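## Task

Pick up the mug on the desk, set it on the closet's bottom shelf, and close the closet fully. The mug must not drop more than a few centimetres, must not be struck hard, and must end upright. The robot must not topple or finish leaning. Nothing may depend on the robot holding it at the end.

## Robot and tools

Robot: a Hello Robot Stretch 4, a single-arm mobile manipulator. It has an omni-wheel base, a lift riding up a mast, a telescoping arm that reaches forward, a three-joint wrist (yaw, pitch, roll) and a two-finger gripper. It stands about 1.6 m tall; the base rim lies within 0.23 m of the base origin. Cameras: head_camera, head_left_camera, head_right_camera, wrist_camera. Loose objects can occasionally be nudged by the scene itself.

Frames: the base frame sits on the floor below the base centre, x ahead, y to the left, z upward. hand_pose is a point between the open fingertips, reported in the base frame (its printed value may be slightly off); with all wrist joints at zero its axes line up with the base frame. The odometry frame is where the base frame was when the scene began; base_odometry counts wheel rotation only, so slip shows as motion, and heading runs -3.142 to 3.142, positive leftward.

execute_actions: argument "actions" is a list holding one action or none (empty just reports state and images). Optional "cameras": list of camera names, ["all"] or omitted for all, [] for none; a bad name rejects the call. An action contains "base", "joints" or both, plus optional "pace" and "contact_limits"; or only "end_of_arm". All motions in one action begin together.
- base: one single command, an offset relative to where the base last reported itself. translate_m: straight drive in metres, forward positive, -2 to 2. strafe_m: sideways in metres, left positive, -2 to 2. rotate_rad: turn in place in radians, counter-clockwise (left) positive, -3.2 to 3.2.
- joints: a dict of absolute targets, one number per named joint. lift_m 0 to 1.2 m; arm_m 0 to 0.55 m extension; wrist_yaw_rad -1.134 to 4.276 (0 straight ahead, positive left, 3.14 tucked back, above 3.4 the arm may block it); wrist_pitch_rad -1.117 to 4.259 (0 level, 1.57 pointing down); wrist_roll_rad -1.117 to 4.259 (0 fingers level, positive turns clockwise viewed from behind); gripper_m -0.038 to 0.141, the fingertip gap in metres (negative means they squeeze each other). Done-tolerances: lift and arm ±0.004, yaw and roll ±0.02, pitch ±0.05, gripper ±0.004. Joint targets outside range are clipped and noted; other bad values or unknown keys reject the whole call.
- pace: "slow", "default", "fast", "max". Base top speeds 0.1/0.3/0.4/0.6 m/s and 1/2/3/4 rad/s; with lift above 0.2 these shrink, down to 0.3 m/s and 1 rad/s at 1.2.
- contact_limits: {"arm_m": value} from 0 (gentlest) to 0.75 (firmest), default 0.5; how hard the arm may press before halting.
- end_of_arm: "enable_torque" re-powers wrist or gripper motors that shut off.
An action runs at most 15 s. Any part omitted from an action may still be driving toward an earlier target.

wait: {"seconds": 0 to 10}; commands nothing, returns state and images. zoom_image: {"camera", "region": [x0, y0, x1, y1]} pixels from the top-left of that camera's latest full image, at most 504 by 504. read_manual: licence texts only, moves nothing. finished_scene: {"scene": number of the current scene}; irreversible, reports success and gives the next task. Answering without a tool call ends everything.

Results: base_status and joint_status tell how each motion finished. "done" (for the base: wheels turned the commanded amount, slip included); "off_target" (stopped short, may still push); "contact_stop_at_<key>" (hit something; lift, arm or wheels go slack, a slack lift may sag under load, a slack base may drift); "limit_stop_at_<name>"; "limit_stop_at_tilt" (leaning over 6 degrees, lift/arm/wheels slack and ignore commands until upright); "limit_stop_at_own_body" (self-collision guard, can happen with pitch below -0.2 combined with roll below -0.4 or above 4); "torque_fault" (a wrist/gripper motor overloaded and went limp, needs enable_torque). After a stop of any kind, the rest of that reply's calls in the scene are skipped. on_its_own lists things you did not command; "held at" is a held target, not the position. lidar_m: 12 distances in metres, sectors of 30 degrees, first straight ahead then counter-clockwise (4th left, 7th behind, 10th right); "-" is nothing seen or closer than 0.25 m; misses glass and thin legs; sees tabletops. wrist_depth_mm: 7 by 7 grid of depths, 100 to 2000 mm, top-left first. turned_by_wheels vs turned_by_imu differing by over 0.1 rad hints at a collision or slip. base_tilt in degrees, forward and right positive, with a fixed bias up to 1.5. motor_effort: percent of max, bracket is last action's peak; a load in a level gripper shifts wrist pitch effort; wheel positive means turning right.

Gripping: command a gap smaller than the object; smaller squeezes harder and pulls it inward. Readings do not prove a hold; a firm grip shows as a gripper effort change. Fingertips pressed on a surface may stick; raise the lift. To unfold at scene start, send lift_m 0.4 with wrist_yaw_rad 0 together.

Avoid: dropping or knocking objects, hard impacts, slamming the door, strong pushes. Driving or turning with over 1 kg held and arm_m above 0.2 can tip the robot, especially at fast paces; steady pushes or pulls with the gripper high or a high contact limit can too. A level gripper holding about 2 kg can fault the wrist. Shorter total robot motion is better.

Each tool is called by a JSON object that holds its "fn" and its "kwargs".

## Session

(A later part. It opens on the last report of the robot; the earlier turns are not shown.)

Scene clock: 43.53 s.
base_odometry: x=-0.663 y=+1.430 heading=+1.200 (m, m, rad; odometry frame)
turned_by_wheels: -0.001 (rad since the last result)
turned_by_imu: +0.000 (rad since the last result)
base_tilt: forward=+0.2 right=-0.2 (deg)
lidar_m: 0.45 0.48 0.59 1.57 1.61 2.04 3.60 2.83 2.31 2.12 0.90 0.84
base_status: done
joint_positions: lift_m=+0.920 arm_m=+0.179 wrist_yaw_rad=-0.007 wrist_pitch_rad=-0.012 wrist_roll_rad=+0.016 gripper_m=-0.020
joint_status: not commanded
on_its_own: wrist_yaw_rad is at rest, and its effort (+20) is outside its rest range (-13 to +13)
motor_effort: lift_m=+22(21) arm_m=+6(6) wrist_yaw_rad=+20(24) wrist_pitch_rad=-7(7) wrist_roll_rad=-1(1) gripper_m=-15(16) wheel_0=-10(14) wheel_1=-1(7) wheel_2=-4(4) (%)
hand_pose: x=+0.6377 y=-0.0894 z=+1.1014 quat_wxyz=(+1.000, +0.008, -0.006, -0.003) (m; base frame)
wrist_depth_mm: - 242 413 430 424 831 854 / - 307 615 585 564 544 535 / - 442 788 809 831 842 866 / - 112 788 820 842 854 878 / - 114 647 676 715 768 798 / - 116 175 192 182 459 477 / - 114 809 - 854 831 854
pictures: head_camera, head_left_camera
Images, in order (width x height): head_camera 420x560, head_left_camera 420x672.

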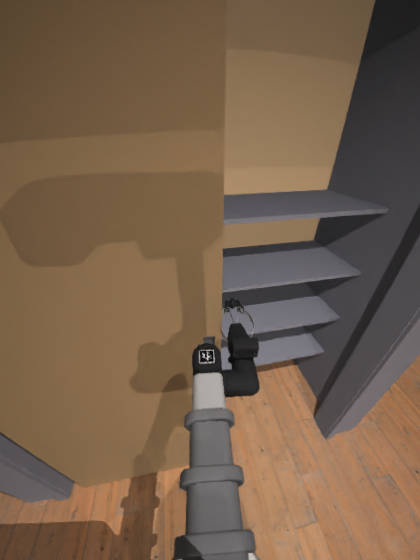

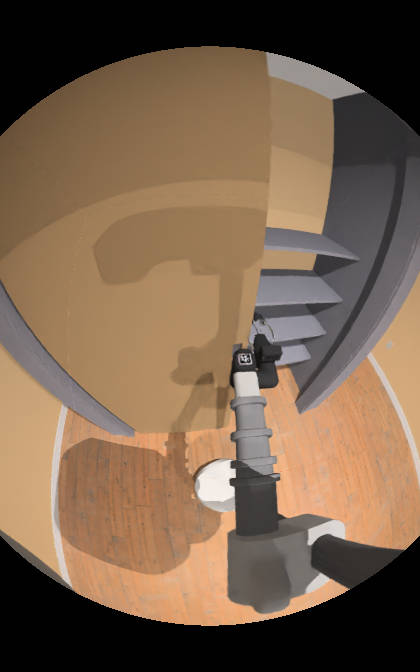

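{"fn": "execute_actions", "kwargs": {"actions": [{"base":{"strafe_m":-0.25},"joints":{"arm_m":0.0}}], "cameras": []}}

{"fn": "execute_actions", "kwargs": {"actions": [{"base":{"translate_m":-0.2},"joints":{"lift_m":0.35},"pace":"fast"}], "cameras": ["wrist_camera","head_camera"]}}

Scene clock: 45.73 s.
base_odometry: x=-0.430 y=+1.339 heading=+1.200 (m, m, rad; odometry frame)
turned_by_wheels: +0.000 (rad since the last result)
turned_by_imu: +0.000 (rad since the last result)
base_tilt: forward=+0.3 right=-0.2 (deg)
lidar_m: 0.81 0.50 0.66 1.82 1.83 2.34 3.55 2.79 2.04 1.87 0.79 0.72
base_status: done
joint_positions: lift_m=+0.920 arm_m=+0.001 wrist_yaw_rad=+0.000 wrist_pitch_rad=-0.012 wrist_roll_rad=+0.016 gripper_m=-0.020
joint_status: all done
motor_effort: lift_m=+22(22) arm_m=-6(5) wrist_yaw_rad=+0(20) wrist_pitch_rad=-7(7) wrist_roll_rad=-1(1) gripper_m=-11(16) wheel_0=+0(10) wheel_1=+0(12) wheel_2=-2(6) (%)
hand_pose: x=+0.4604 y=-0.0874 z=+1.1014 quat_wxyz=(+1.000, +0.008, -0.006, +0.000) (m; base frame)
wrist_depth_mm: 931 960 976 991 1025 931 661 / 668 723 691 750 732 820 634 / 960 976 991 1008 1042 842 654 / 960 976 991 1042 1042 891 654 / 691 723 759 683 842 759 640 / 960 976 181 189 182 820 627 / 842 809 917 - 917 750 627
pictures: none
No camera images: the call's "cameras" was empty. Leave "cameras" out to get every camera's image.

Scene clock: 48.23 s.
base_odometry: x=-0.502 y=+1.153 heading=+1.200 (m, m, rad; odometry frame)
turned_by_wheels: +0.000 (rad since the last result)
turned_by_imu: +0.001 (rad since the last result)
base_tilt: forward=+0.1 right=-0.4 (deg)
lidar_m: 0.99 0.69 0.90 1.78 1.80 2.31 2.86 2.60 2.13 1.90 1.95 0.87
base_status: done
joint_positions: lift_m=+0.350 arm_m=+0.001 wrist_yaw_rad=+0.000 wrist_pitch_rad=-0.012 wrist_roll_rad=+0.016 gripper_m=-0.020
joint_status: all done
motor_effort: lift_m=+17(18) arm_m=-6(6) wrist_yaw_rad=+0(0) wrist_pitch_rad=-8(7) wrist_roll_rad=-1(1) gripper_m=-12(13) wheel_0=-1(7) wheel_1=-1(7) wheel_2=+1(10) (%)
hand_pose: x=+0.4604 y=-0.0874 z=+0.5318 quat_wxyz=(+1.000, +0.008, -0.006, +0.000) (m; base frame)
wrist_depth_mm: 449 1060 1042 1008 991 917 564 / 455 1138 1160 1205 1229 960 569 / 455 1138 1118 1205 1229 891 564 / 459 1182 1182 1205 1255 931 559 / 462 931 991 878 1098 891 559 / 466 1205 181 189 182 878 554 / 473 1060 1160 - 1182 788 539
pictures: head_camera, wrist_camera
Images, in order (width x height): head_camera 420x560, wrist_camera 616x392.

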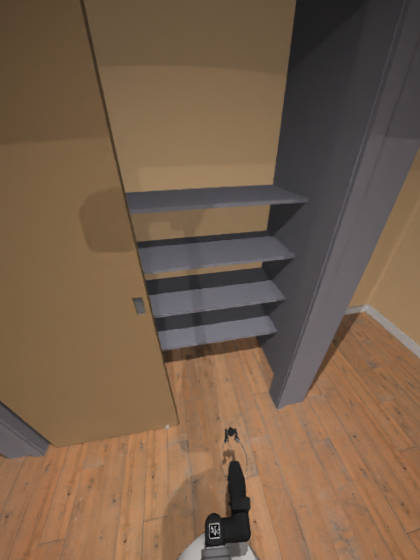

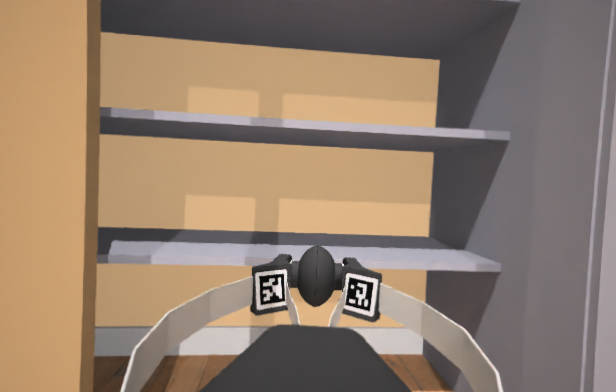

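{"fn": "execute_actions", "kwargs": {"actions": [{"base":{"strafe_m":-1.4},"pace":"max","joints":{"gripper_m":0.12}}], "cameras": []}}

{"fn": "execute_actions", "kwargs": {"actions": [{"base":{"rotate_rad":3.1},"pace":"fast"}], "cameras": []}}

{"fn": "execute_actions", "kwargs": {"actions": [{"base":{"translate_m":1.7},"joints":{"lift_m":0.8},"pace":"max"}], "cameras": ["wrist_camera","head_camera"]}}

Scene clock: 52.33 s.
base_odometry: x=+0.803 y=+0.646 heading=+1.200 (m, m, rad; odometry frame)
turned_by_wheels: +0.000 (rad since the last result)
turned_by_imu: -0.002 (rad since the last result)
base_tilt: forward=+0.1 right=-0.3 (deg)
lidar_m: 1.51 1.04 1.08 2.36 3.24 2.61 3.15 0.93 0.54 0.51 0.52 0.67
base_status: done
joint_positions: lift_m=+0.350 arm_m=+0.001 wrist_yaw_rad=+0.000 wrist_pitch_rad=-0.012 wrist_roll_rad=+0.016 gripper_m=+0.120
joint_status: all done
motor_effort: lift_m=+18(18) arm_m=-6(6) wrist_yaw_rad=-1(0) wrist_pitch_rad=-7(7) wrist_roll_rad=-1(1) gripper_m=+1(12) wheel_0=+0(13) wheel_1=+3(13) wheel_2=+0(0) (%)
hand_pose: x=+0.4604 y=-0.0874 z=+0.5317 quat_wxyz=(+1.000, +0.008, -0.006, +0.000) (m; base frame)
wrist_depth_mm: 1205 1308 1308 1366 1366 820 580 / 1182 1308 1366 1366 1397 798 580 / 1205 1336 1366 1366 1336 788 580 / 1229 1308 1336 1397 1336 778 569 / 1255 1336 1366 1397 1308 732 564 / 1255 1336 1366 1397 1078 654 564 / 1118 1060 1229 - 1078 723 564
pictures: none
No camera images: the call's "cameras" was empty. Leave "cameras" out to get every camera's image.

Scene clock: 54.67 s.
base_odometry: x=+0.803 y=+0.646 heading=-1.983 (m, m, rad; odometry frame)
turned_by_wheels: +3.100 (rad since the last result)
turned_by_imu: +3.138 (rad since the last result)
base_tilt: forward=+0.2 right=-0.2 (deg)
lidar_m: 2.35 0.96 0.58 0.50 0.46 0.69 1.40 1.08 1.04 2.22 3.19 2.62
base_status: done
joint_positions: lift_m=+0.350 arm_m=+0.001 wrist_yaw_rad=+0.000 wrist_pitch_rad=-0.012 wrist_roll_rad=+0.016 gripper_m=+0.120
joint_status: not commanded
motor_effort: lift_m=+18(19) arm_m=-6(6) wrist_yaw_rad=-1(2) wrist_pitch_rad=-7(7) wrist_roll_rad=-1(2) gripper_m=-1(2) wheel_0=-1(10) wheel_1=+0(12) wheel_2=-1(13) (%)
hand_pose: x=+0.4605 y=-0.0873 z=+0.5317 quat_wxyz=(+1.000, +0.008, -0.006, +0.000) (m; base frame)
wrist_depth_mm: 1160 1983 - - - - - / 1160 1921 - - - - - / 1160 - - - - - - / 1182 - - - - - - / 1182 1756 - - - - - / 1205 1499 1397 1576 1464 1576 1921 / 1078 1078 1205 - 1255 1182 1255
pictures: none
No camera images: the call's "cameras" was empty. Leave "cameras" out to get every camera's image.

Scene clock: 59.20 s.
base_odometry: x=+0.121 y=-0.912 heading=-1.983 (m, m, rad; odometry frame)
turned_by_wheels: +0.000 (rad since the last result)
turned_by_imu: -0.001 (rad since the last result)
base_tilt: forward=+0.4 right=-0.4 (deg)
lidar_m: 0.66 0.67 0.89 0.76 0.80 1.02 2.04 2.56 3.18 2.91 1.19 0.77
base_status: done
joint_positions: lift_m=+0.800 arm_m=+0.001 wrist_yaw_rad=+0.000 wrist_pitch_rad=-0.012 wrist_roll_rad=+0.016 gripper_m=+0.120
joint_status: all done
motor_effort: lift_m=+20(22) arm_m=-6(6) wrist_yaw_rad=+0(1) wrist_pitch_rad=-7(7) wrist_roll_rad=-1(1) gripper_m=+0(1) wheel_0=+0(9) wheel_1=+1(9) wheel_2=+3(15) (%)
hand_pose: x=+0.4604 y=-0.0874 z=+0.9816 quat_wxyz=(+1.000, +0.008, -0.006, +0.000) (m; base frame)
wrist_depth_mm: 1160 1182 1205 1255 1281 1336 1366 / 1160 1205 1229 1255 1308 1336 1366 / 1182 1205 1229 1281 1336 1336 1430 / 1160 1229 1255 1281 1336 1366 1430 / 1182 1205 1229 1308 1336 1366 1430 / 831 798 741 809 798 820 991 / 591 569 647 - 661 627 668
pictures: head_camera, wrist_camera
Images, in order (width x height): head_camera 420x560, wrist_camera 616x392.

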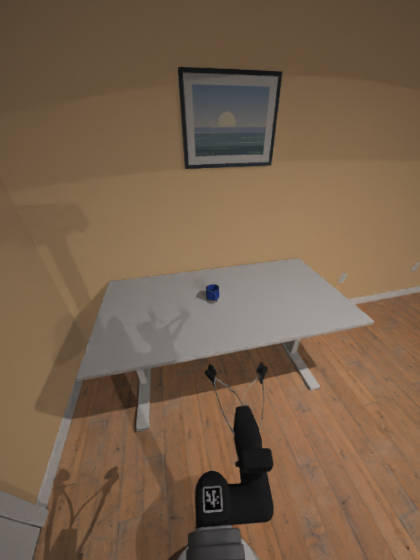

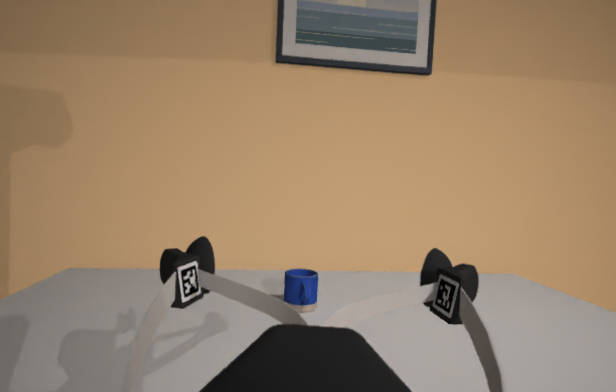

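{"fn": "execute_actions", "kwargs": {"actions": [{"base":{"rotate_rad":0.035},"joints":{"lift_m":0.615}}], "cameras": []}}

{"fn": "execute_actions", "kwargs": {"actions": [{"joints":{"arm_m":0.4}}], "cameras": ["wrist_camera","head_camera"]}}

Scene clock: 61.20 s.
base_odometry: x=+0.121 y=-0.912 heading=-1.949 (m, m, rad; odometry frame)
turned_by_wheels: +0.035 (rad since the last result)
turned_by_imu: +0.036 (rad since the last result)
base_tilt: forward=+0.2 right=-0.3 (deg)
lidar_m: 0.68 0.67 0.84 0.78 0.80 1.06 2.33 2.55 3.15 2.94 1.14 0.74
base_status: done
joint_positions: lift_m=+0.615 arm_m=+0.001 wrist_yaw_rad=+0.000 wrist_pitch_rad=-0.012 wrist_roll_rad=+0.016 gripper_m=+0.120
joint_status: all done
motor_effort: lift_m=+17(18) arm_m=-6(6) wrist_yaw_rad=+0(1) wrist_pitch_rad=-7(7) wrist_roll_rad=-1(1) gripper_m=+0(0) wheel_0=-2(5) wheel_1=-2(6) wheel_2=-1(6) (%)
hand_pose: x=+0.4604 y=-0.0874 z=+0.7968 quat_wxyz=(+1.000, +0.008, -0.006, +0.000) (m; base frame)
wrist_depth_mm: 1182 1182 1229 1255 1255 1308 1336 / 1182 1205 1229 1255 1281 1308 1366 / 1182 1205 1229 1255 1281 1308 1366 / 1182 1205 1255 1255 1308 1366 1397 / 559 574 539 640 676 723 778 / 831 1229 1255 480 496 508 904 / 854 1255 1281 - 1366 1366 960
pictures: none
No camera images: the call's "cameras" was empty. Leave "cameras" out to get every camera's image.

Scene clock: 63.50 s.
base_odometry: x=+0.121 y=-0.912 heading=-1.949 (m, m, rad; odometry frame)
turned_by_wheels: +0.000 (rad since the last result)
turned_by_imu: +0.001 (rad since the last result)
base_tilt: forward=+0.3 right=-0.3 (deg)
lidar_m: 0.68 0.69 0.84 0.77 0.79 1.02 2.31 2.57 3.17 2.93 1.14 0.76
base_status: not commanded
joint_positions: lift_m=+0.615 arm_m=+0.399 wrist_yaw_rad=+0.000 wrist_pitch_rad=-0.012 wrist_roll_rad=+0.016 gripper_m=+0.120
joint_status: all done
motor_effort: lift_m=+17(17) arm_m=+6(7) wrist_yaw_rad=-1(0) wrist_pitch_rad=-7(7) wrist_roll_rad=-1(1) gripper_m=-1(2) wheel_0=-2(2) wheel_1=-2(2) wheel_2=-1(2) (%)
hand_pose: x=+0.8583 y=-0.0874 z=+0.7968 quat_wxyz=(+1.000, +0.008, -0.006, +0.000) (m; base frame)
wrist_depth_mm: 820 831 831 866 891 904 917 / 820 831 854 866 878 904 931 / 820 842 866 878 891 904 931 / 820 842 866 866 891 917 946 / 549 569 530 455 661 707 768 / 332 317 298 329 315 327 397 / 238 229 258 - 264 250 270
pictures: head_camera, wrist_camera
Images, in order (width x height): head_camera 420x560, wrist_camera 616x392.

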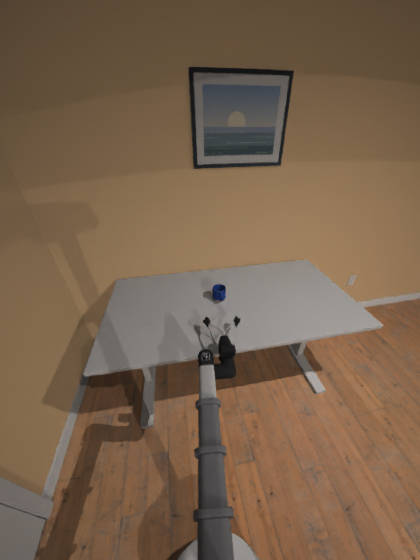

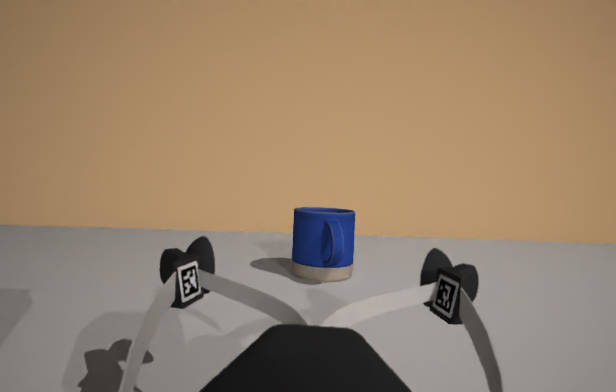

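{"fn": "execute_actions", "kwargs": {"actions": [{"base":{"translate_m":0.14},"joints":{"arm_m":0.54,"lift_m":0.595}}], "cameras": ["wrist_camera"]}}

Scene clock: 65.33 s.
base_odometry: x=+0.070 y=-1.042 heading=-1.948 (m, m, rad; odometry frame)
turned_by_wheels: +0.000 (rad since the last result)
turned_by_imu: +0.000 (rad since the last result)
base_tilt: forward=+0.3 right=-0.3 (deg)
lidar_m: 0.53 0.55 0.74 0.75 0.83 1.10 2.37 2.69 3.17 2.89 0.89 0.60
base_status: done
joint_positions: lift_m=+0.595 arm_m=+0.539 wrist_yaw_rad=-0.001 wrist_pitch_rad=-0.012 wrist_roll_rad=+0.016 gripper_m=+0.120
joint_status: all done
motor_effort: lift_m=+17(19) arm_m=+6(8) wrist_yaw_rad=+2(4) wrist_pitch_rad=-7(7) wrist_roll_rad=-1(1) gripper_m=-1(1) wheel_0=+1(6) wheel_1=+3(9) wheel_2=-1(9) (%)
hand_pose: x=+0.9982 y=-0.0877 z=+0.7768 quat_wxyz=(+1.000, +0.008, -0.006, +0.000) (m; base frame)
wrist_depth_mm: 549 564 574 591 603 615 627 / 549 564 574 585 603 621 634 / 554 564 580 591 609 627 640 / 564 574 585 591 615 627 647 / 459 477 392 186 418 627 640 / 277 265 248 157 199 272 334 / 199 191 216 - 215 208 225
pictures: wrist_camera
Images, in order (width x height): wrist_camera 616x392.

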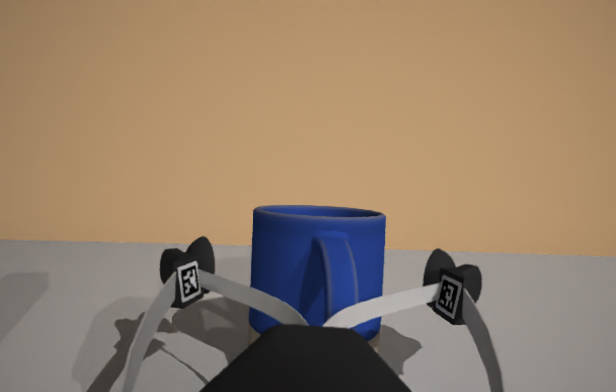

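Good. Grip.

{"fn": "execute_actions", "kwargs": {"actions": [{"joints":{"gripper_m":0.03}}], "cameras": []}}

{"fn": "execute_actions", "kwargs": {"actions": [{"joints":{"lift_m":0.66}}], "cameras": ["wrist_camera"]}}

{"fn": "execute_actions", "kwargs": {"actions": [{"joints":{"arm_m":0.0}}], "cameras": ["wrist_camera"]}}

Scene clock: 67.17 s.
base_odometry: x=+0.070 y=-1.042 heading=-1.948 (m, m, rad; odometry frame)
turned_by_wheels: +0.000 (rad since the last result)
turned_by_imu: +0.001 (rad since the last result)
base_tilt: forward=+0.2 right=-0.3 (deg)
lidar_m: 0.53 0.55 0.72 0.75 0.83 1.07 2.37 2.69 3.15 2.90 0.92 0.60
base_status: not commanded
joint_positions: lift_m=+0.595 arm_m=+0.539 wrist_yaw_rad=+0.000 wrist_pitch_rad=-0.012 wrist_roll_rad=+0.016 gripper_m=+0.030
joint_status: all done
motor_effort: lift_m=+17(17) arm_m=+6(6) wrist_yaw_rad=-1(2) wrist_pitch_rad=-6(7) wrist_roll_rad=-1(1) gripper_m=-21(20) wheel_0=+1(1) wheel_1=+2(2) wheel_2=-1(1) (%)
hand_pose: x=+0.9984 y=-0.0873 z=+0.7768 quat_wxyz=(+1.000, +0.008, -0.006, +0.000) (m; base frame)
wrist_depth_mm: 549 559 574 585 603 615 627 / 554 564 580 585 603 621 634 / 559 569 580 591 609 621 634 / 564 574 580 597 615 627 640 / 459 477 384 171 193 627 634 / 277 245 191 171 181 268 334 / 199 202 205 - 213 204 225
pictures: none
No camera images: the call's "cameras" was empty. Leave "cameras" out to get every camera's image.

Scene clock: 68.37 s.
base_odometry: x=+0.070 y=-1.042 heading=-1.948 (m, m, rad; odometry frame)
turned_by_wheels: +0.000 (rad since the last result)
turned_by_imu: +0.000 (rad since the last result)
base_tilt: forward=+0.3 right=-0.3 (deg)
lidar_m: 0.53 0.54 0.70 0.77 0.83 1.07 2.35 2.70 3.17 2.91 0.90 0.59
base_status: not commanded
joint_positions: lift_m=+0.660 arm_m=+0.539 wrist_yaw_rad=+0.000 wrist_pitch_rad=-0.008 wrist_roll_rad=+0.016 gripper_m=+0.030
joint_status: all done
motor_effort: lift_m=+22(25) arm_m=+6(6) wrist_yaw_rad=-2(1) wrist_pitch_rad=-18(19) wrist_roll_rad=-1(1) gripper_m=-21(20) wheel_0=+1(1) wheel_1=+2(2) wheel_2=-1(1) (%)
hand_pose: x=+0.9984 y=-0.0873 z=+0.8402 quat_wxyz=(+1.000, +0.008, -0.004, +0.000) (m; base frame)
wrist_depth_mm: 549 559 569 585 597 609 627 / 554 569 580 591 603 615 634 / 554 564 580 591 609 621 634 / 559 569 585 591 609 627 640 / 564 580 585 171 193 627 640 / 439 389 191 171 182 421 530 / 317 319 325 - 340 325 357
pictures: wrist_camera
Images, in order (width x height): wrist_camera 616x392.

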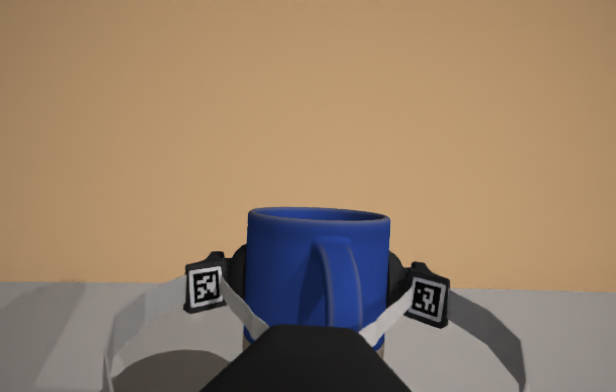

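Scene clock: 71.00 s.
base_odometry: x=+0.070 y=-1.042 heading=-1.948 (m, m, rad; odometry frame)
turned_by_wheels: +0.000 (rad since the last result)
turned_by_imu: +0.001 (rad since the last result)
base_tilt: forward=+0.3 right=-0.2 (deg)
lidar_m: 0.53 0.54 0.72 0.76 0.84 1.07 2.38 2.71 3.14 2.90 0.93 0.59
base_status: not commanded
joint_positions: lift_m=+0.660 arm_m=+0.001 wrist_yaw_rad=+0.000 wrist_pitch_rad=-0.008 wrist_roll_rad=+0.016 gripper_m=+0.030
joint_status: all done
motor_effort: lift_m=+22(23) arm_m=-6(5) wrist_yaw_rad=+0(1) wrist_pitch_rad=-18(18) wrist_roll_rad=-1(1) gripper_m=-23(20) wheel_0=+1(1) wheel_1=+2(2) wheel_2=-1(1) (%)
hand_pose: x=+0.4604 y=-0.0875 z=+0.8402 quat_wxyz=(+1.000, +0.008, -0.004, +0.000) (m; base frame)
wrist_depth_mm: 1060 1060 1078 1118 1138 1160 1182 / 1060 1078 1098 1118 1138 1182 1182 / 1042 1078 1118 1138 1160 1182 1205 / 1042 1098 1118 1138 1160 1182 1205 / 741 759 615 171 193 946 1008 / 449 397 191 171 182 433 535 / 327 332 347 - 359 359 387
pictures: wrist_camera
Images, in order (width x height): wrist_camera 616x392.

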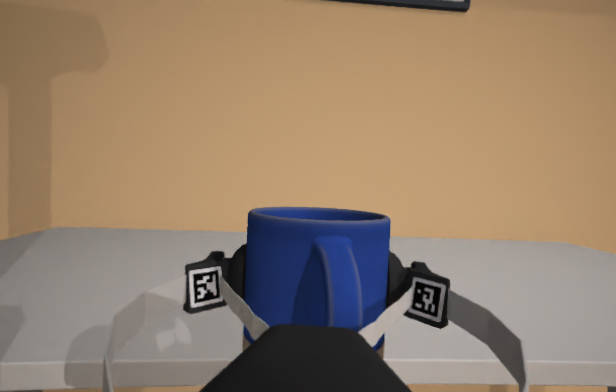

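{"fn": "execute_actions", "kwargs": {"actions": [{"base":{"translate_m":-0.4},"pace":"fast"}], "cameras": []}}

{"fn": "execute_actions", "kwargs": {"actions": [{"base":{"rotate_rad":3.03}}], "cameras": []}}

{"fn": "execute_actions", "kwargs": {"actions": [{"base":{"strafe_m":1.34},"joints":{"lift_m":0.36},"pace":"fast"}], "cameras": []}}

{"fn": "execute_actions", "kwargs": {"actions": [{"base":{"translate_m":1.35},"pace":"fast"}], "cameras": ["head_camera","wrist_camera"]}}

Scene clock: 73.57 s.
base_odometry: x=+0.217 y=-0.670 heading=-1.949 (m, m, rad; odometry frame)
turned_by_wheels: +0.000 (rad since the last result)
turned_by_imu: +0.001 (rad since the last result)
base_tilt: forward=+0.1 right=-0.2 (deg)
lidar_m: 0.91 0.96 0.83 0.77 0.76 1.03 2.23 2.31 2.94 2.95 2.82 1.04
base_status: done
joint_positions: lift_m=+0.660 arm_m=+0.001 wrist_yaw_rad=+0.000 wrist_pitch_rad=-0.008 wrist_roll_rad=+0.016 gripper_m=+0.030
joint_status: not commanded
motor_effort: lift_m=+22(23) arm_m=-6(6) wrist_yaw_rad=+0(0) wrist_pitch_rad=-18(18) wrist_roll_rad=-1(1) gripper_m=-22(21) wheel_0=-2(8) wheel_1=-2(7) wheel_2=-3(11) (%)
hand_pose: x=+0.4604 y=-0.0874 z=+0.8403 quat_wxyz=(+1.000, +0.008, -0.004, +0.000) (m; base frame)
wrist_depth_mm: 1397 1430 1499 1499 1499 1576 1618 / 1430 1430 1464 1499 1537 1576 1618 / 1430 1464 1464 1537 1537 1576 1618 / 1430 1464 1499 1537 1576 1618 1618 / 854 891 715 171 193 946 1008 / 1464 1060 191 171 182 1205 1708 / 1430 1537 1537 - 1618 1661 1708
pictures: none
No camera images: the call's "cameras" was empty. Leave "cameras" out to get every camera's image.

Scene clock: 76.37 s.
base_odometry: x=+0.217 y=-0.670 heading=+1.081 (m, m, rad; odometry frame)
turned_by_wheels: +3.030 (rad since the last result)
turned_by_imu: +3.067 (rad since the last result)
base_tilt: forward=+0.3 right=-0.2 (deg)
lidar_m: 1.63 2.32 2.74 2.97 2.97 1.08 0.95 0.95 0.86 0.76 0.76 0.93
base_status: done
joint_positions: lift_m=+0.660 arm_m=+0.001 wrist_yaw_rad=+0.000 wrist_pitch_rad=-0.008 wrist_roll_rad=+0.016 gripper_m=+0.030
joint_status: not commanded
motor_effort: lift_m=+23(22) arm_m=-6(6) wrist_yaw_rad=-1(3) wrist_pitch_rad=-18(18) wrist_roll_rad=-1(2) gripper_m=-19(21) wheel_0=-1(9) wheel_1=-2(9) wheel_2=-2(9) (%)
hand_pose: x=+0.4604 y=-0.0874 z=+0.8403 quat_wxyz=(+1.000, +0.008, -0.004, +0.000) (m; base frame)
wrist_depth_mm: - 1921 - - 1537 1008 759 / - 1921 - - 1576 976 750 / - 1921 - - 1537 991 741 / - 1983 - - 1430 976 741 / - 1983 - 171 193 991 741 / - 1921 191 171 181 854 741 / 1708 1708 1756 - 1281 991 741
pictures: none
No camera images: the call's "cameras" was empty. Leave "cameras" out to get every camera's image.

Scene clock: 80.90 s.
base_odometry: x=-0.965 y=-0.040 heading=+1.081 (m, m, rad; odometry frame)
turned_by_wheels: +0.000 (rad since the last result)
turned_by_imu: +0.005 (rad since the last result)
base_tilt: forward=+0.1 right=-0.4 (deg)
lidar_m: 2.01 2.00 1.85 1.65 1.64 1.99 2.02 1.28 1.50 2.06 2.08 2.47
base_status: done
joint_positions: lift_m=+0.360 arm_m=+0.001 wrist_yaw_rad=+0.000 wrist_pitch_rad=-0.008 wrist_roll_rad=+0.016 gripper_m=+0.030
joint_status: all done
motor_effort: lift_m=+19(21) arm_m=-6(6) wrist_yaw_rad=-1(2) wrist_pitch_rad=-19(18) wrist_roll_rad=-1(1) gripper_m=-21(22) wheel_0=+1(13) wheel_1=+1(14) wheel_2=+0(0) (%)
hand_pose: x=+0.4604 y=-0.0874 z=+0.5405 quat_wxyz=(+1.000, +0.008, -0.004, +0.000) (m; base frame)
wrist_depth_mm: 1576 1661 - - 1863 - - / 1618 1661 - - - - - / 1618 1661 - - - - - / 1618 1661 - - - - - / 1618 1661 1708 171 193 - - / 1576 1366 191 171 182 1499 1808 / 1118 1138 1160 - 1205 1138 1255
pictures: none
No camera images: the call's "cameras" was empty. Leave "cameras" out to get every camera's image.

Scene clock: 85.57 s.
base_odometry: x=-0.330 y=+1.152 heading=+1.081 (m, m, rad; odometry frame)
turned_by_wheels: +0.000 (rad since the last result)
turned_by_imu: -0.001 (rad since the last result)
base_tilt: forward=+0.2 right=-0.1 (deg)
lidar_m: 0.89 0.72 0.82 1.95 1.92 2.34 3.34 2.56 2.02 1.75 1.76 0.78
base_status: done
joint_positions: lift_m=+0.360 arm_m=+0.001 wrist_yaw_rad=+0.000 wrist_pitch_rad=-0.008 wrist_roll_rad=+0.016 gripper_m=+0.030
joint_status: not commanded
motor_effort: lift_m=+19(19) arm_m=-6(6) wrist_yaw_rad=-1(0) wrist_pitch_rad=-19(19) wrist_roll_rad=-1(1) gripper_m=-20(22) wheel_0=+1(7) wheel_1=+1(9) wheel_2=-1(16) (%)
hand_pose: x=+0.4604 y=-0.0874 z=+0.5405 quat_wxyz=(+1.000, +0.008, -0.004, +0.000) (m; base frame)
wrist_depth_mm: 1042 1060 1042 1008 866 512 539 / 1060 1098 1160 1205 891 508 544 / 1060 1118 1138 1229 842 504 1430 / 1078 1118 1205 1229 597 525 1430 / 904 946 778 171 193 535 1464 / 1098 1118 191 171 181 512 1430 / 1078 1138 1160 - 544 521 1205
pictures: head_camera, wrist_camera
Images, in order (width x height): head_camera 420x560, wrist_camera 616x392.

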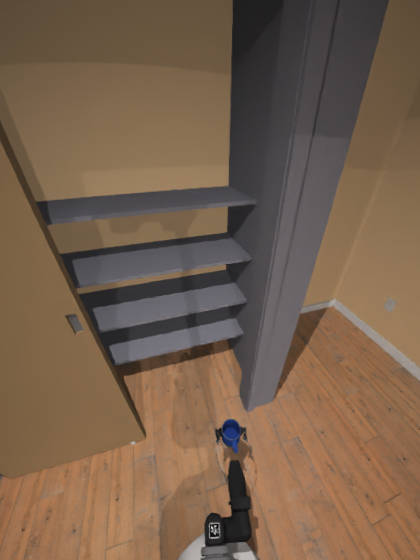

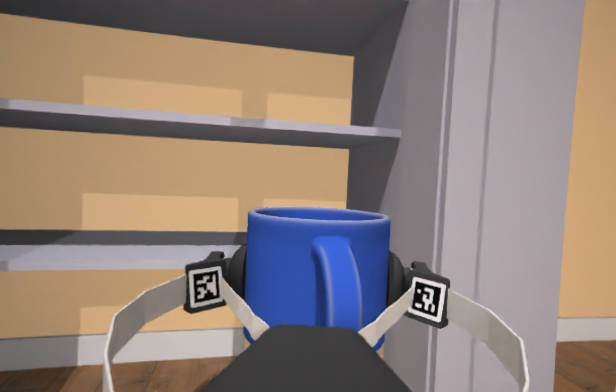

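{"fn": "execute_actions", "kwargs": {"actions": [{"base":{"rotate_rad":-0.05}}], "cameras": []}}

{"fn": "execute_actions", "kwargs": {"actions": [{"base":{"strafe_m":0.17},"joints":{"arm_m":0.3}}], "cameras": ["head_camera","wrist_camera"]}}

Scene clock: 86.27 s.
base_odometry: x=-0.330 y=+1.152 heading=+1.032 (m, m, rad; odometry frame)
turned_by_wheels: -0.050 (rad since the last result)
turned_by_imu: -0.050 (rad since the last result)
base_tilt: forward=+0.4 right=-0.4 (deg)
lidar_m: 0.84 0.75 0.79 1.32 1.93 2.26 3.37 2.54 2.08 1.77 1.76 0.76
base_status: done
joint_positions: lift_m=+0.360 arm_m=+0.001 wrist_yaw_rad=+0.000 wrist_pitch_rad=-0.008 wrist_roll_rad=+0.016 gripper_m=+0.030
joint_status: not commanded
motor_effort: lift_m=+19(19) arm_m=-6(6) wrist_yaw_rad=+1(3) wrist_pitch_rad=-18(19) wrist_roll_rad=-1(1) gripper_m=-21(22) wheel_0=+2(6) wheel_1=+1(6) wheel_2=+2(5) (%)
hand_pose: x=+0.4604 y=-0.0875 z=+0.5405 quat_wxyz=(+1.000, +0.008, -0.004, +0.000) (m; base frame)
wrist_depth_mm: 1025 1060 1025 1008 569 539 1464 / 1042 1118 1160 1229 569 544 1499 / 1042 1098 1138 1182 569 549 1499 / 1078 1118 1160 1160 530 554 1499 / 904 960 768 171 193 564 1499 / 1098 1118 190 171 182 559 1576 / 1078 1118 1160 - 525 559 1255
pictures: none
No camera images: the call's "cameras" was empty. Leave "cameras" out to get every camera's image.

Scene clock: 88.27 s.
base_odometry: x=-0.476 y=+1.239 heading=+1.032 (m, m, rad; odometry frame)
turned_by_wheels: +0.000 (rad since the last result)
turned_by_imu: +0.001 (rad since the last result)
base_tilt: forward=+0.3 right=-0.4 (deg)
lidar_m: 0.95 0.63 0.73 1.24 1.75 2.08 3.38 2.59 2.27 1.93 1.93 0.84
base_status: done
joint_positions: lift_m=+0.360 arm_m=+0.299 wrist_yaw_rad=+0.000 wrist_pitch_rad=-0.008 wrist_roll_rad=+0.016 gripper_m=+0.030
joint_status: all done
motor_effort: lift_m=+19(19) arm_m=+6(8) wrist_yaw_rad=-1(2) wrist_pitch_rad=-18(18) wrist_roll_rad=-1(1) gripper_m=-21(21) wheel_0=+1(10) wheel_1=+0(11) wheel_2=+0(0) (%)
hand_pose: x=+0.7584 y=-0.0873 z=+0.5406 quat_wxyz=(+1.000, +0.008, -0.004, +0.000) (m; base frame)
wrist_depth_mm: 750 798 842 891 904 647 500 / 480 508 504 549 842 615 492 / 768 798 842 878 831 609 492 / 768 820 854 891 878 634 488 / 768 798 654 171 193 627 484 / 477 449 191 171 182 549 480 / 798 842 866 - 809 621 484
pictures: head_camera, wrist_camera
Images, in order (width x height): head_camera 420x560, wrist_camera 616x392.

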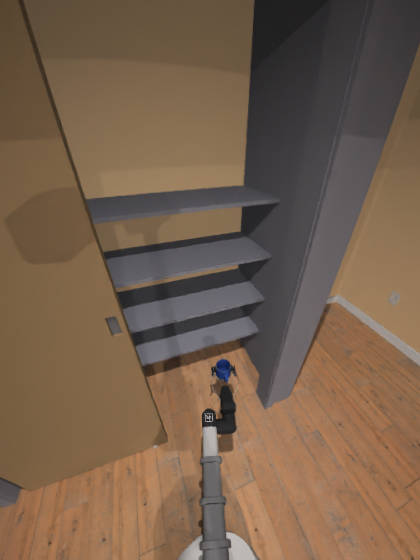

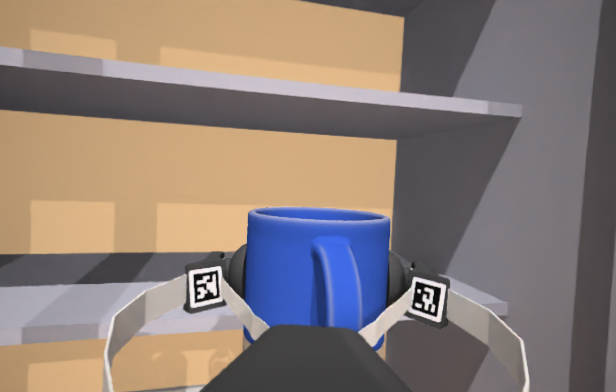

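{"fn": "execute_actions", "kwargs": {"actions": [{"base":{"rotate_rad":0.09}}], "cameras": []}}

{"fn": "execute_actions", "kwargs": {"actions": [{"base":{"translate_m":0.15},"joints":{"arm_m":0.52}}], "cameras": ["head_camera","wrist_camera"]}}

Scene clock: 89.13 s.
base_odometry: x=-0.476 y=+1.239 heading=+1.121 (m, m, rad; odometry frame)
turned_by_wheels: +0.090 (rad since the last result)
turned_by_imu: +0.091 (rad since the last result)
base_tilt: forward=+0.3 right=-0.3 (deg)
lidar_m: 0.95 0.65 0.75 1.77 1.78 2.16 3.37 2.63 2.16 1.91 1.95 0.83
base_status: done
joint_positions: lift_m=+0.360 arm_m=+0.299 wrist_yaw_rad=+0.000 wrist_pitch_rad=-0.008 wrist_roll_rad=+0.016 gripper_m=+0.030
joint_status: not commanded
motor_effort: lift_m=+19(19) arm_m=+6(6) wrist_yaw_rad=-1(5) wrist_pitch_rad=-18(18) wrist_roll_rad=-1(1) gripper_m=-22(20) wheel_0=-1(8) wheel_1=-3(2) wheel_2=-1(9) (%)
hand_pose: x=+0.7584 y=-0.0874 z=+0.5406 quat_wxyz=(+1.000, +0.008, -0.004, +0.000) (m; base frame)
wrist_depth_mm: 768 798 820 842 891 809 591 / 480 462 492 539 866 723 574 / 778 798 831 866 891 715 580 / 788 809 842 866 904 788 585 / 788 809 654 171 193 750 580 / 477 445 191 171 181 504 539 / 809 831 854 - 931 768 569
pictures: none
No camera images: the call's "cameras" was empty. Leave "cameras" out to get every camera's image.

Scene clock: 90.97 s.
base_odometry: x=-0.411 y=+1.374 heading=+1.121 (m, m, rad; odometry frame)
turned_by_wheels: +0.000 (rad since the last result)
turned_by_imu: +0.000 (rad since the last result)
base_tilt: forward=+0.3 right=-0.3 (deg)
lidar_m: 0.79 0.51 0.61 1.10 1.82 2.21 3.54 2.77 2.15 1.89 0.83 0.70
base_status: done
joint_positions: lift_m=+0.360 arm_m=+0.519 wrist_yaw_rad=+0.000 wrist_pitch_rad=-0.008 wrist_roll_rad=+0.016 gripper_m=+0.030
joint_status: all done
motor_effort: lift_m=+19(20) arm_m=+6(3) wrist_yaw_rad=-1(1) wrist_pitch_rad=-17(18) wrist_roll_rad=-1(1) gripper_m=-20(22) wheel_0=+1(7) wheel_1=+3(10) wheel_2=-3(11) (%)
hand_pose: x=+0.9784 y=-0.0873 z=+0.5406 quat_wxyz=(+1.000, +0.008, -0.004, +0.000) (m; base frame)
wrist_depth_mm: 286 276 267 259 253 248 246 / 445 459 433 415 399 387 375 / 452 466 480 504 517 539 512 / 455 469 488 500 521 544 508 / 459 473 480 170 193 554 508 / 459 421 191 171 181 459 492 / 342 343 351 - 366 351 389
pictures: head_camera, wrist_camera
Images, in order (width x height): head_camera 420x560, wrist_camera 616x392.

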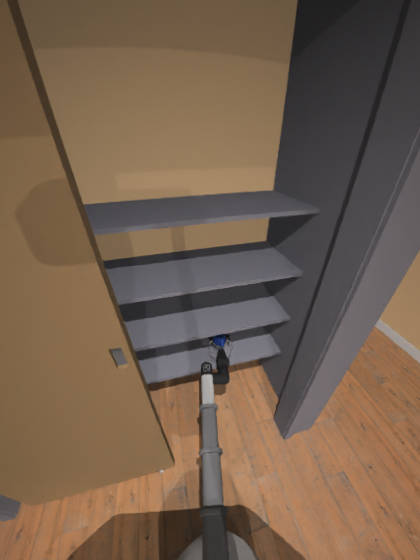

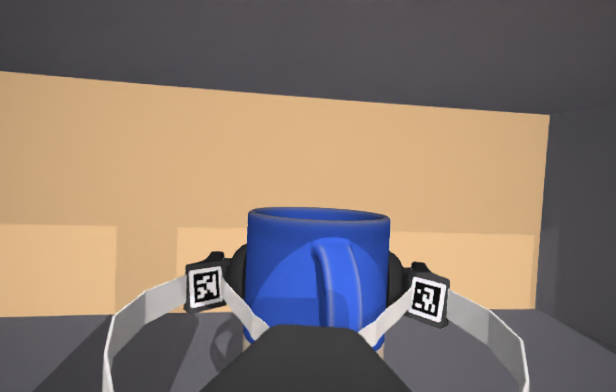

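{"fn": "execute_actions", "kwargs": {"actions": [{"joints":{"arm_m":0.55,"lift_m":0.31},"pace":"slow"}], "cameras": ["wrist_camera"]}}

{"fn": "execute_actions", "kwargs": {"actions": [{"joints":{"lift_m":0.29},"pace":"slow"}], "cameras": ["wrist_camera"]}}

Scene clock: 92.40 s.
base_odometry: x=-0.411 y=+1.374 heading=+1.121 (m, m, rad; odometry frame)
turned_by_wheels: +0.000 (rad since the last result)
turned_by_imu: +0.000 (rad since the last result)
base_tilt: forward=+0.4 right=-0.3 (deg)
lidar_m: 0.80 0.48 0.61 1.13 1.81 2.20 3.55 2.79 2.14 1.89 0.87 0.72
base_status: not commanded
joint_positions: lift_m=+0.310 arm_m=+0.546 wrist_yaw_rad=+0.000 wrist_pitch_rad=-0.008 wrist_roll_rad=+0.016 gripper_m=+0.030
joint_status: all done
joint sent to its limit — the command would take arm_m past its upper limit, so that joint was sent only as far as its limit.
motor_effort: lift_m=+18(17) arm_m=+6(4) wrist_yaw_rad=-2(1) wrist_pitch_rad=-18(17) wrist_roll_rad=-1(1) gripper_m=-22(21) wheel_0=+1(1) wheel_1=+2(2) wheel_2=-3(2) (%)
hand_pose: x=+1.0056 y=-0.0873 z=+0.4906 quat_wxyz=(+1.000, +0.008, -0.004, +0.000) (m; base frame)
wrist_depth_mm: 418 404 394 384 375 368 364 / 421 436 452 466 488 504 500 / 427 439 455 473 492 512 508 / 430 445 459 473 492 512 500 / 433 445 455 171 193 521 500 / 343 306 190 171 181 330 410 / 248 251 254 - 266 255 282
pictures: wrist_camera
Images, in order (width x height): wrist_camera 616x392.

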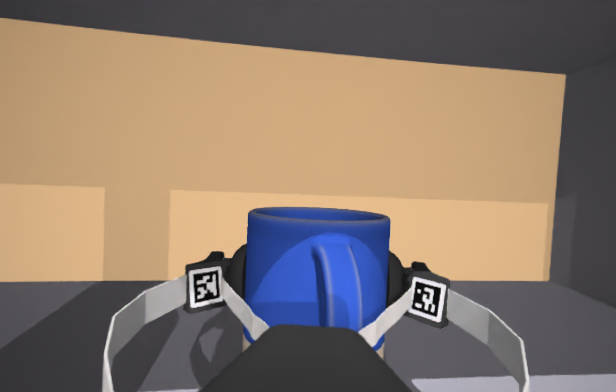

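Scene clock: 93.33 s.
base_odometry: x=-0.411 y=+1.374 heading=+1.121 (m, m, rad; odometry frame)
turned_by_wheels: +0.000 (rad since the last result)
turned_by_imu: +0.000 (rad since the last result)
base_tilt: forward=+0.2 right=-0.3 (deg)
lidar_m: 0.78 0.50 0.59 1.10 1.80 2.20 3.52 2.80 2.16 1.87 0.85 0.72
base_status: not commanded
joint_positions: lift_m=+0.290 arm_m=+0.546 wrist_yaw_rad=+0.000 wrist_pitch_rad=-0.008 wrist_roll_rad=+0.016 gripper_m=+0.030
joint_status: all done
motor_effort: lift_m=+18(21) arm_m=+6(6) wrist_yaw_rad=-2(1) wrist_pitch_rad=-18(17) wrist_roll_rad=-1(1) gripper_m=-21(20) wheel_0=+1(1) wheel_1=+2(2) wheel_2=-2(3) (%)
hand_pose: x=+1.0056 y=-0.0873 z=+0.4706 quat_wxyz=(+1.000, +0.008, -0.004, +0.000) (m; base frame)
wrist_depth_mm: 418 433 442 433 424 413 407 / 427 439 452 469 488 504 508 / 427 439 455 473 488 512 508 / 430 442 459 473 496 517 500 / 433 445 402 171 193 517 492 / 291 258 191 172 181 282 349 / 211 213 216 - 225 215 237
pictures: wrist_camera
Images, in order (width x height): wrist_camera 616x392.

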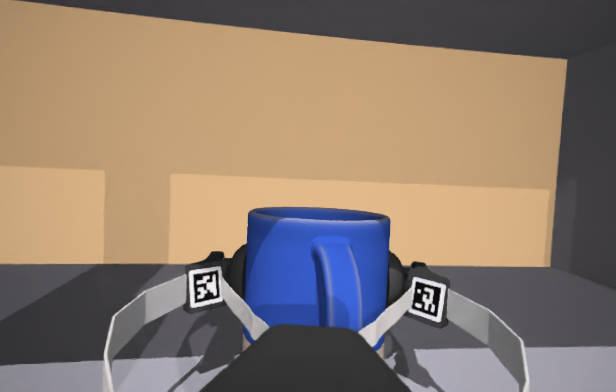

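{"fn": "execute_actions", "kwargs": {"actions": [{"joints":{"lift_m":0.278},"pace":"slow"}], "cameras": []}}

Scene clock: 94.17 s.
base_odometry: x=-0.411 y=+1.374 heading=+1.121 (m, m, rad; odometry frame)
turned_by_wheels: +0.000 (rad since the last result)
turned_by_imu: +0.000 (rad since the last result)
base_tilt: forward=+0.3 right=-0.3 (deg)
lidar_m: 0.79 0.51 0.59 1.11 1.82 2.23 3.55 2.78 2.16 1.88 0.85 0.73
base_status: not commanded
joint_positions: lift_m=+0.278 arm_m=+0.546 wrist_yaw_rad=+0.000 wrist_pitch_rad=-0.016 wrist_roll_rad=+0.016 gripper_m=+0.030
joint_status: all done
motor_effort: lift_m=+15(22) arm_m=+6(6) wrist_yaw_rad=+0(1) wrist_pitch_rad=+5(18) wrist_roll_rad=-1(1) gripper_m=-20(21) wheel_0=+1(1) wheel_1=+2(2) wheel_2=-2(2) (%)
hand_pose: x=+1.0055 y=-0.0875 z=+0.4611 quat_wxyz=(+1.000, +0.008, -0.008, +0.000) (m; base frame)
wrist_depth_mm: 424 433 449 439 430 421 415 / 427 436 452 469 484 508 508 / 427 442 459 473 492 512 508 / 430 442 459 473 496 517 500 / 424 442 384 171 193 512 492 / 277 244 191 171 182 270 334 / 198 200 204 - 213 204 225
pictures: none
No camera images: the call's "cameras" was empty. Leave "cameras" out to get every camera's image.

Seated. Raise a hair, release, retract.

{"fn": "execute_actions", "kwargs": {"actions": [{"joints":{"lift_m":0.284,"gripper_m":0.12},"pace":"slow"}], "cameras": []}}

{"fn": "execute_actions", "kwargs": {"actions": [{"joints":{"arm_m":0.1}}], "cameras": ["head_camera","wrist_camera"]}}

Scene clock: 97.90 s.
base_odometry: x=-0.411 y=+1.374 heading=+1.121 (m, m, rad; odometry frame)
turned_by_wheels: +0.000 (rad since the last result)
turned_by_imu: +0.001 (rad since the last result)
base_tilt: forward=+0.2 right=-0.3 (deg)
lidar_m: 0.80 0.49 0.61 1.09 1.84 2.20 3.54 2.76 2.17 1.90 0.86 0.72
base_status: not commanded
joint_positions: lift_m=+0.284 arm_m=+0.546 wrist_yaw_rad=+0.000 wrist_pitch_rad=-0.011 wrist_roll_rad=+0.016 gripper_m=+0.120
joint_status: all done
motor_effort: lift_m=+22(18) arm_m=+6(6) wrist_yaw_rad=+1(0) wrist_pitch_rad=-8(14) wrist_roll_rad=-1(1) gripper_m=-2(21) wheel_0=+1(1) wheel_1=+2(2) wheel_2=-3(2) (%)
hand_pose: x=+1.0056 y=-0.0875 z=+0.4652 quat_wxyz=(+1.000, +0.008, -0.006, +0.000) (m; base frame)
wrist_depth_mm: 421 436 445 439 427 418 413 / 424 436 455 469 484 508 508 / 427 439 455 477 488 508 500 / 430 445 455 477 500 517 496 / 427 439 397 186 427 517 484 / 283 270 252 158 198 277 340 / 203 196 220 - 220 212 229
pictures: none
No camera images: the call's "cameras" was empty. Leave "cameras" out to get every camera's image.

Scene clock: 100.30 s.
base_odometry: x=-0.411 y=+1.374 heading=+1.121 (m, m, rad; odometry frame)
turned_by_wheels: +0.000 (rad since the last result)
turned_by_imu: +0.001 (rad since the last result)
base_tilt: forward=+0.3 right=-0.4 (deg)
lidar_m: 0.78 0.51 0.62 1.08 1.82 2.21 3.54 2.75 2.13 1.88 0.86 0.71
base_status: not commanded
joint_positions: lift_m=+0.284 arm_m=+0.101 wrist_yaw_rad=+0.000 wrist_pitch_rad=-0.012 wrist_roll_rad=+0.016 gripper_m=+0.120
joint_status: all done
motor_effort: lift_m=+22(22) arm_m=-6(5) wrist_yaw_rad=+0(1) wrist_pitch_rad=-8(9) wrist_roll_rad=-1(1) gripper_m=+1(4) wheel_0=+1(1) wheel_1=+2(2) wheel_2=-2(2) (%)
hand_pose: x=+0.5604 y=-0.0874 z=+0.4654 quat_wxyz=(+1.000, +0.008, -0.006, +0.000) (m; base frame)
wrist_depth_mm: 480 504 525 891 946 788 597 / 788 750 715 683 661 640 569 / 820 854 878 917 946 809 597 / 820 854 878 904 946 798 591 / 554 574 525 640 676 676 574 / 842 866 891 917 960 683 585 / 842 866 891 - 960 741 574
pictures: head_camera, wrist_camera
Images, in order (width x height): head_camera 420x560, wrist_camera 616x392.

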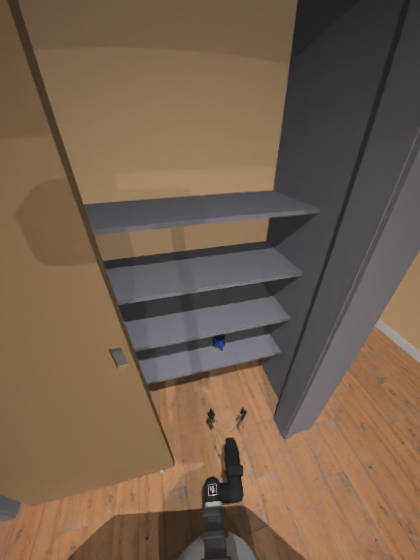

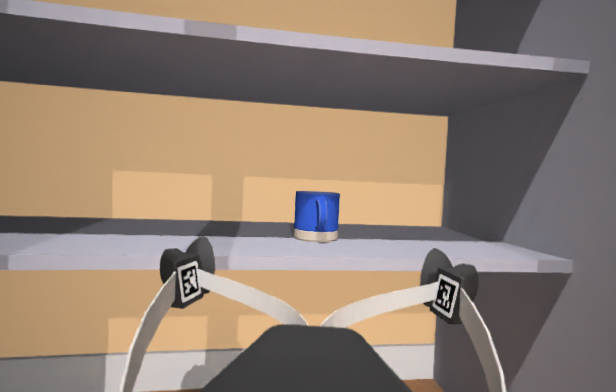

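{"fn": "execute_actions", "kwargs": {"actions": [{"base":{"rotate_rad":0.08},"joints":{"arm_m":0.0,"gripper_m":0.0}}], "cameras": []}}

{"fn": "execute_actions", "kwargs": {"actions": [{"base":{"strafe_m":0.25},"joints":{"lift_m":0.875,"gripper_m":-0.02},"pace":"fast"}], "cameras": ["head_camera","wrist_camera"]}}

Scene clock: 102.60 s.
base_odometry: x=-0.411 y=+1.374 heading=+1.201 (m, m, rad; odometry frame)
turned_by_wheels: +0.080 (rad since the last result)
turned_by_imu: +0.081 (rad since the last result)
base_tilt: forward=+0.3 right=-0.3 (deg)
lidar_m: 0.78 0.50 0.64 1.79 1.84 2.36 3.57 2.86 2.03 1.87 0.76 0.72
base_status: done
joint_positions: lift_m=+0.284 arm_m=+0.001 wrist_yaw_rad=+0.000 wrist_pitch_rad=-0.012 wrist_roll_rad=+0.016 gripper_m=+0.000
joint_status: all done
motor_effort: lift_m=+22(22) arm_m=-6(4) wrist_yaw_rad=-1(2) wrist_pitch_rad=-7(7) wrist_roll_rad=-2(1) gripper_m=-7(5) wheel_0=-3(6) wheel_1=-1(5) wheel_2=-2(6) (%)
hand_pose: x=+0.4604 y=-0.0874 z=+0.4654 quat_wxyz=(+1.000, +0.008, -0.006, +0.000) (m; base frame)
wrist_depth_mm: 917 931 976 976 1008 991 707 / 798 750 715 683 668 715 640 / 960 976 976 1008 1008 946 691 / 946 960 976 1008 1025 976 683 / 946 699 741 597 715 788 654 / 960 976 183 190 186 946 676 / 946 931 976 - 1025 809 668
pictures: none
No camera images: the call's "cameras" was empty. Leave "cameras" out to get every camera's image.

Scene clock: 105.17 s.
base_odometry: x=-0.644 y=+1.464 heading=+1.201 (m, m, rad; odometry frame)
turned_by_wheels: +0.000 (rad since the last result)
turned_by_imu: +0.002 (rad since the last result)
base_tilt: forward=+0.4 right=-0.3 (deg)
lidar_m: 0.44 0.46 0.63 1.55 1.59 2.05 3.60 2.87 2.35 2.15 0.90 0.86
base_status: done
joint_positions: lift_m=+0.875 arm_m=+0.001 wrist_yaw_rad=+0.000 wrist_pitch_rad=-0.012 wrist_roll_rad=+0.016 gripper_m=-0.020
joint_status: all done
motor_effort: lift_m=+21(28) arm_m=-6(6) wrist_yaw_rad=-1(0) wrist_pitch_rad=-7(7) wrist_roll_rad=-2(1) gripper_m=-12(13) wheel_0=+2(13) wheel_1=-1(13) wheel_2=+0(1) (%)
hand_pose: x=+0.4604 y=-0.0874 z=+1.0564 quat_wxyz=(+1.000, +0.008, -0.006, +0.000) (m; base frame)
wrist_depth_mm: 236 240 245 249 976 991 991 / 238 242 247 609 723 699 683 / 240 244 248 976 991 1008 1025 / 242 246 250 878 991 1008 1008 / 243 247 252 254 715 788 878 / 245 248 182 189 182 1025 976 / 247 250 254 - 809 741 854
pictures: head_camera, wrist_camera
Images, in order (width x height): head_camera 420x560, wrist_camera 616x392.

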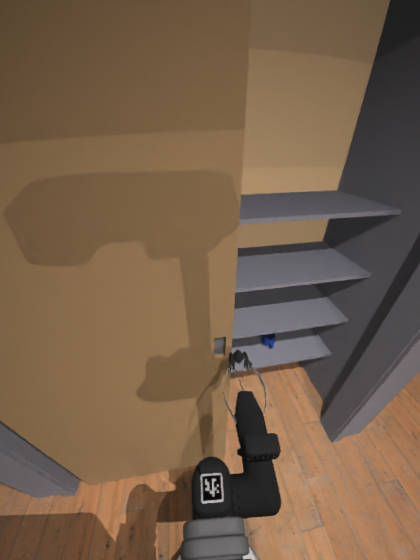

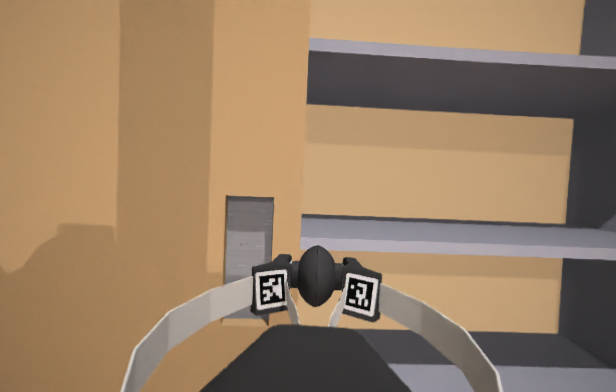

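{"fn": "execute_actions", "kwargs": {"actions": [{"base":{"strafe_m":0.022},"joints":{"gripper_m":0.05}}], "cameras": []}}

{"fn": "execute_actions", "kwargs": {"actions": [{"joints":{"arm_m":0.085},"contact_limits":{"arm_m":0.1},"pace":"slow"}], "cameras": ["wrist_camera"]}}

Scene clock: 106.73 s.
base_odometry: x=-0.665 y=+1.472 heading=+1.201 (m, m, rad; odometry frame)
turned_by_wheels: +0.000 (rad since the last result)
turned_by_imu: +0.000 (rad since the last result)
base_tilt: forward=+0.1 right=-0.2 (deg)
lidar_m: 0.46 0.47 0.61 1.53 1.57 1.99 3.59 2.91 2.32 2.18 0.94 0.85
base_status: done
joint_positions: lift_m=+0.875 arm_m=+0.001 wrist_yaw_rad=+0.000 wrist_pitch_rad=-0.012 wrist_roll_rad=+0.016 gripper_m=+0.050
joint_status: all done
motor_effort: lift_m=+22(21) arm_m=-6(6) wrist_yaw_rad=-1(0) wrist_pitch_rad=-8(7) wrist_roll_rad=-1(1) gripper_m=-4(13) wheel_0=-1(9) wheel_1=-2(8) wheel_2=+0(1) (%)
hand_pose: x=+0.4604 y=-0.0874 z=+1.0564 quat_wxyz=(+1.000, +0.008, -0.006, +0.000) (m; base frame)
wrist_depth_mm: 235 237 243 246 960 991 991 / 236 239 244 248 723 699 683 / 237 242 245 250 991 1008 1008 / 238 243 246 252 991 1008 1025 / 241 244 248 264 585 798 878 / 242 246 248 255 197 1025 1008 / 243 247 252 - 842 778 854
pictures: none
No camera images: the call's "cameras" was empty. Leave "cameras" out to get every camera's image.

Scene clock: 107.87 s.
base_odometry: x=-0.665 y=+1.472 heading=+1.200 (m, m, rad; odometry frame)
turned_by_wheels: +0.000 (rad since the last result)
turned_by_imu: +0.000 (rad since the last result)
base_tilt: forward=+0.2 right=-0.3 (deg)
lidar_m: 0.43 0.47 0.60 1.53 1.57 2.02 3.59 2.90 2.36 2.16 0.94 0.86
base_status: not commanded
joint_positions: lift_m=+0.875 arm_m=+0.019 wrist_yaw_rad=-0.004 wrist_pitch_rad=-0.012 wrist_roll_rad=+0.016 gripper_m=+0.050
joint_status: arm_m contact_stop (moved +0.017 of +0.084)
on_its_own: arm_m is slack since a contact_stop (your +0.085 is given up)
motor_effort: lift_m=+22(21) arm_m=+0(15) wrist_yaw_rad=+12(22) wrist_pitch_rad=-5(7) wrist_roll_rad=-1(1) gripper_m=-3(6) wheel_0=+0(1) wheel_1=+1(2) wheel_2=-9(9) (%)
contact_limits: arm_m 0.1
hand_pose: x=+0.4776 y=-0.0886 z=+1.0566 quat_wxyz=(+1.000, +0.008, -0.006, -0.002) (m; base frame)
wrist_depth_mm: 220 224 228 232 960 991 976 / 222 225 229 235 723 707 683 / 224 227 232 236 976 991 991 / 225 229 233 239 976 1008 1008 / 227 229 234 251 580 788 866 / 229 232 235 241 197 1008 1008 / 230 233 237 - 842 778 854
pictures: wrist_camera
Images, in order (width x height): wrist_camera 616x392.

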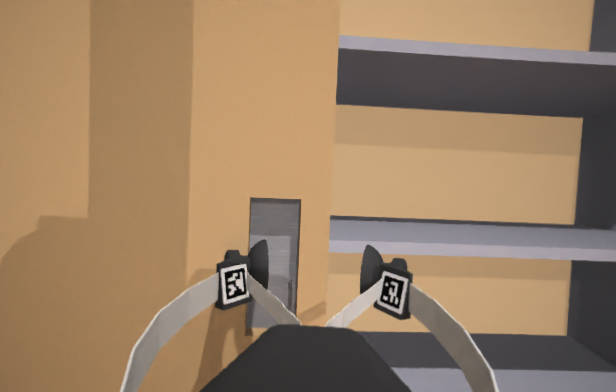

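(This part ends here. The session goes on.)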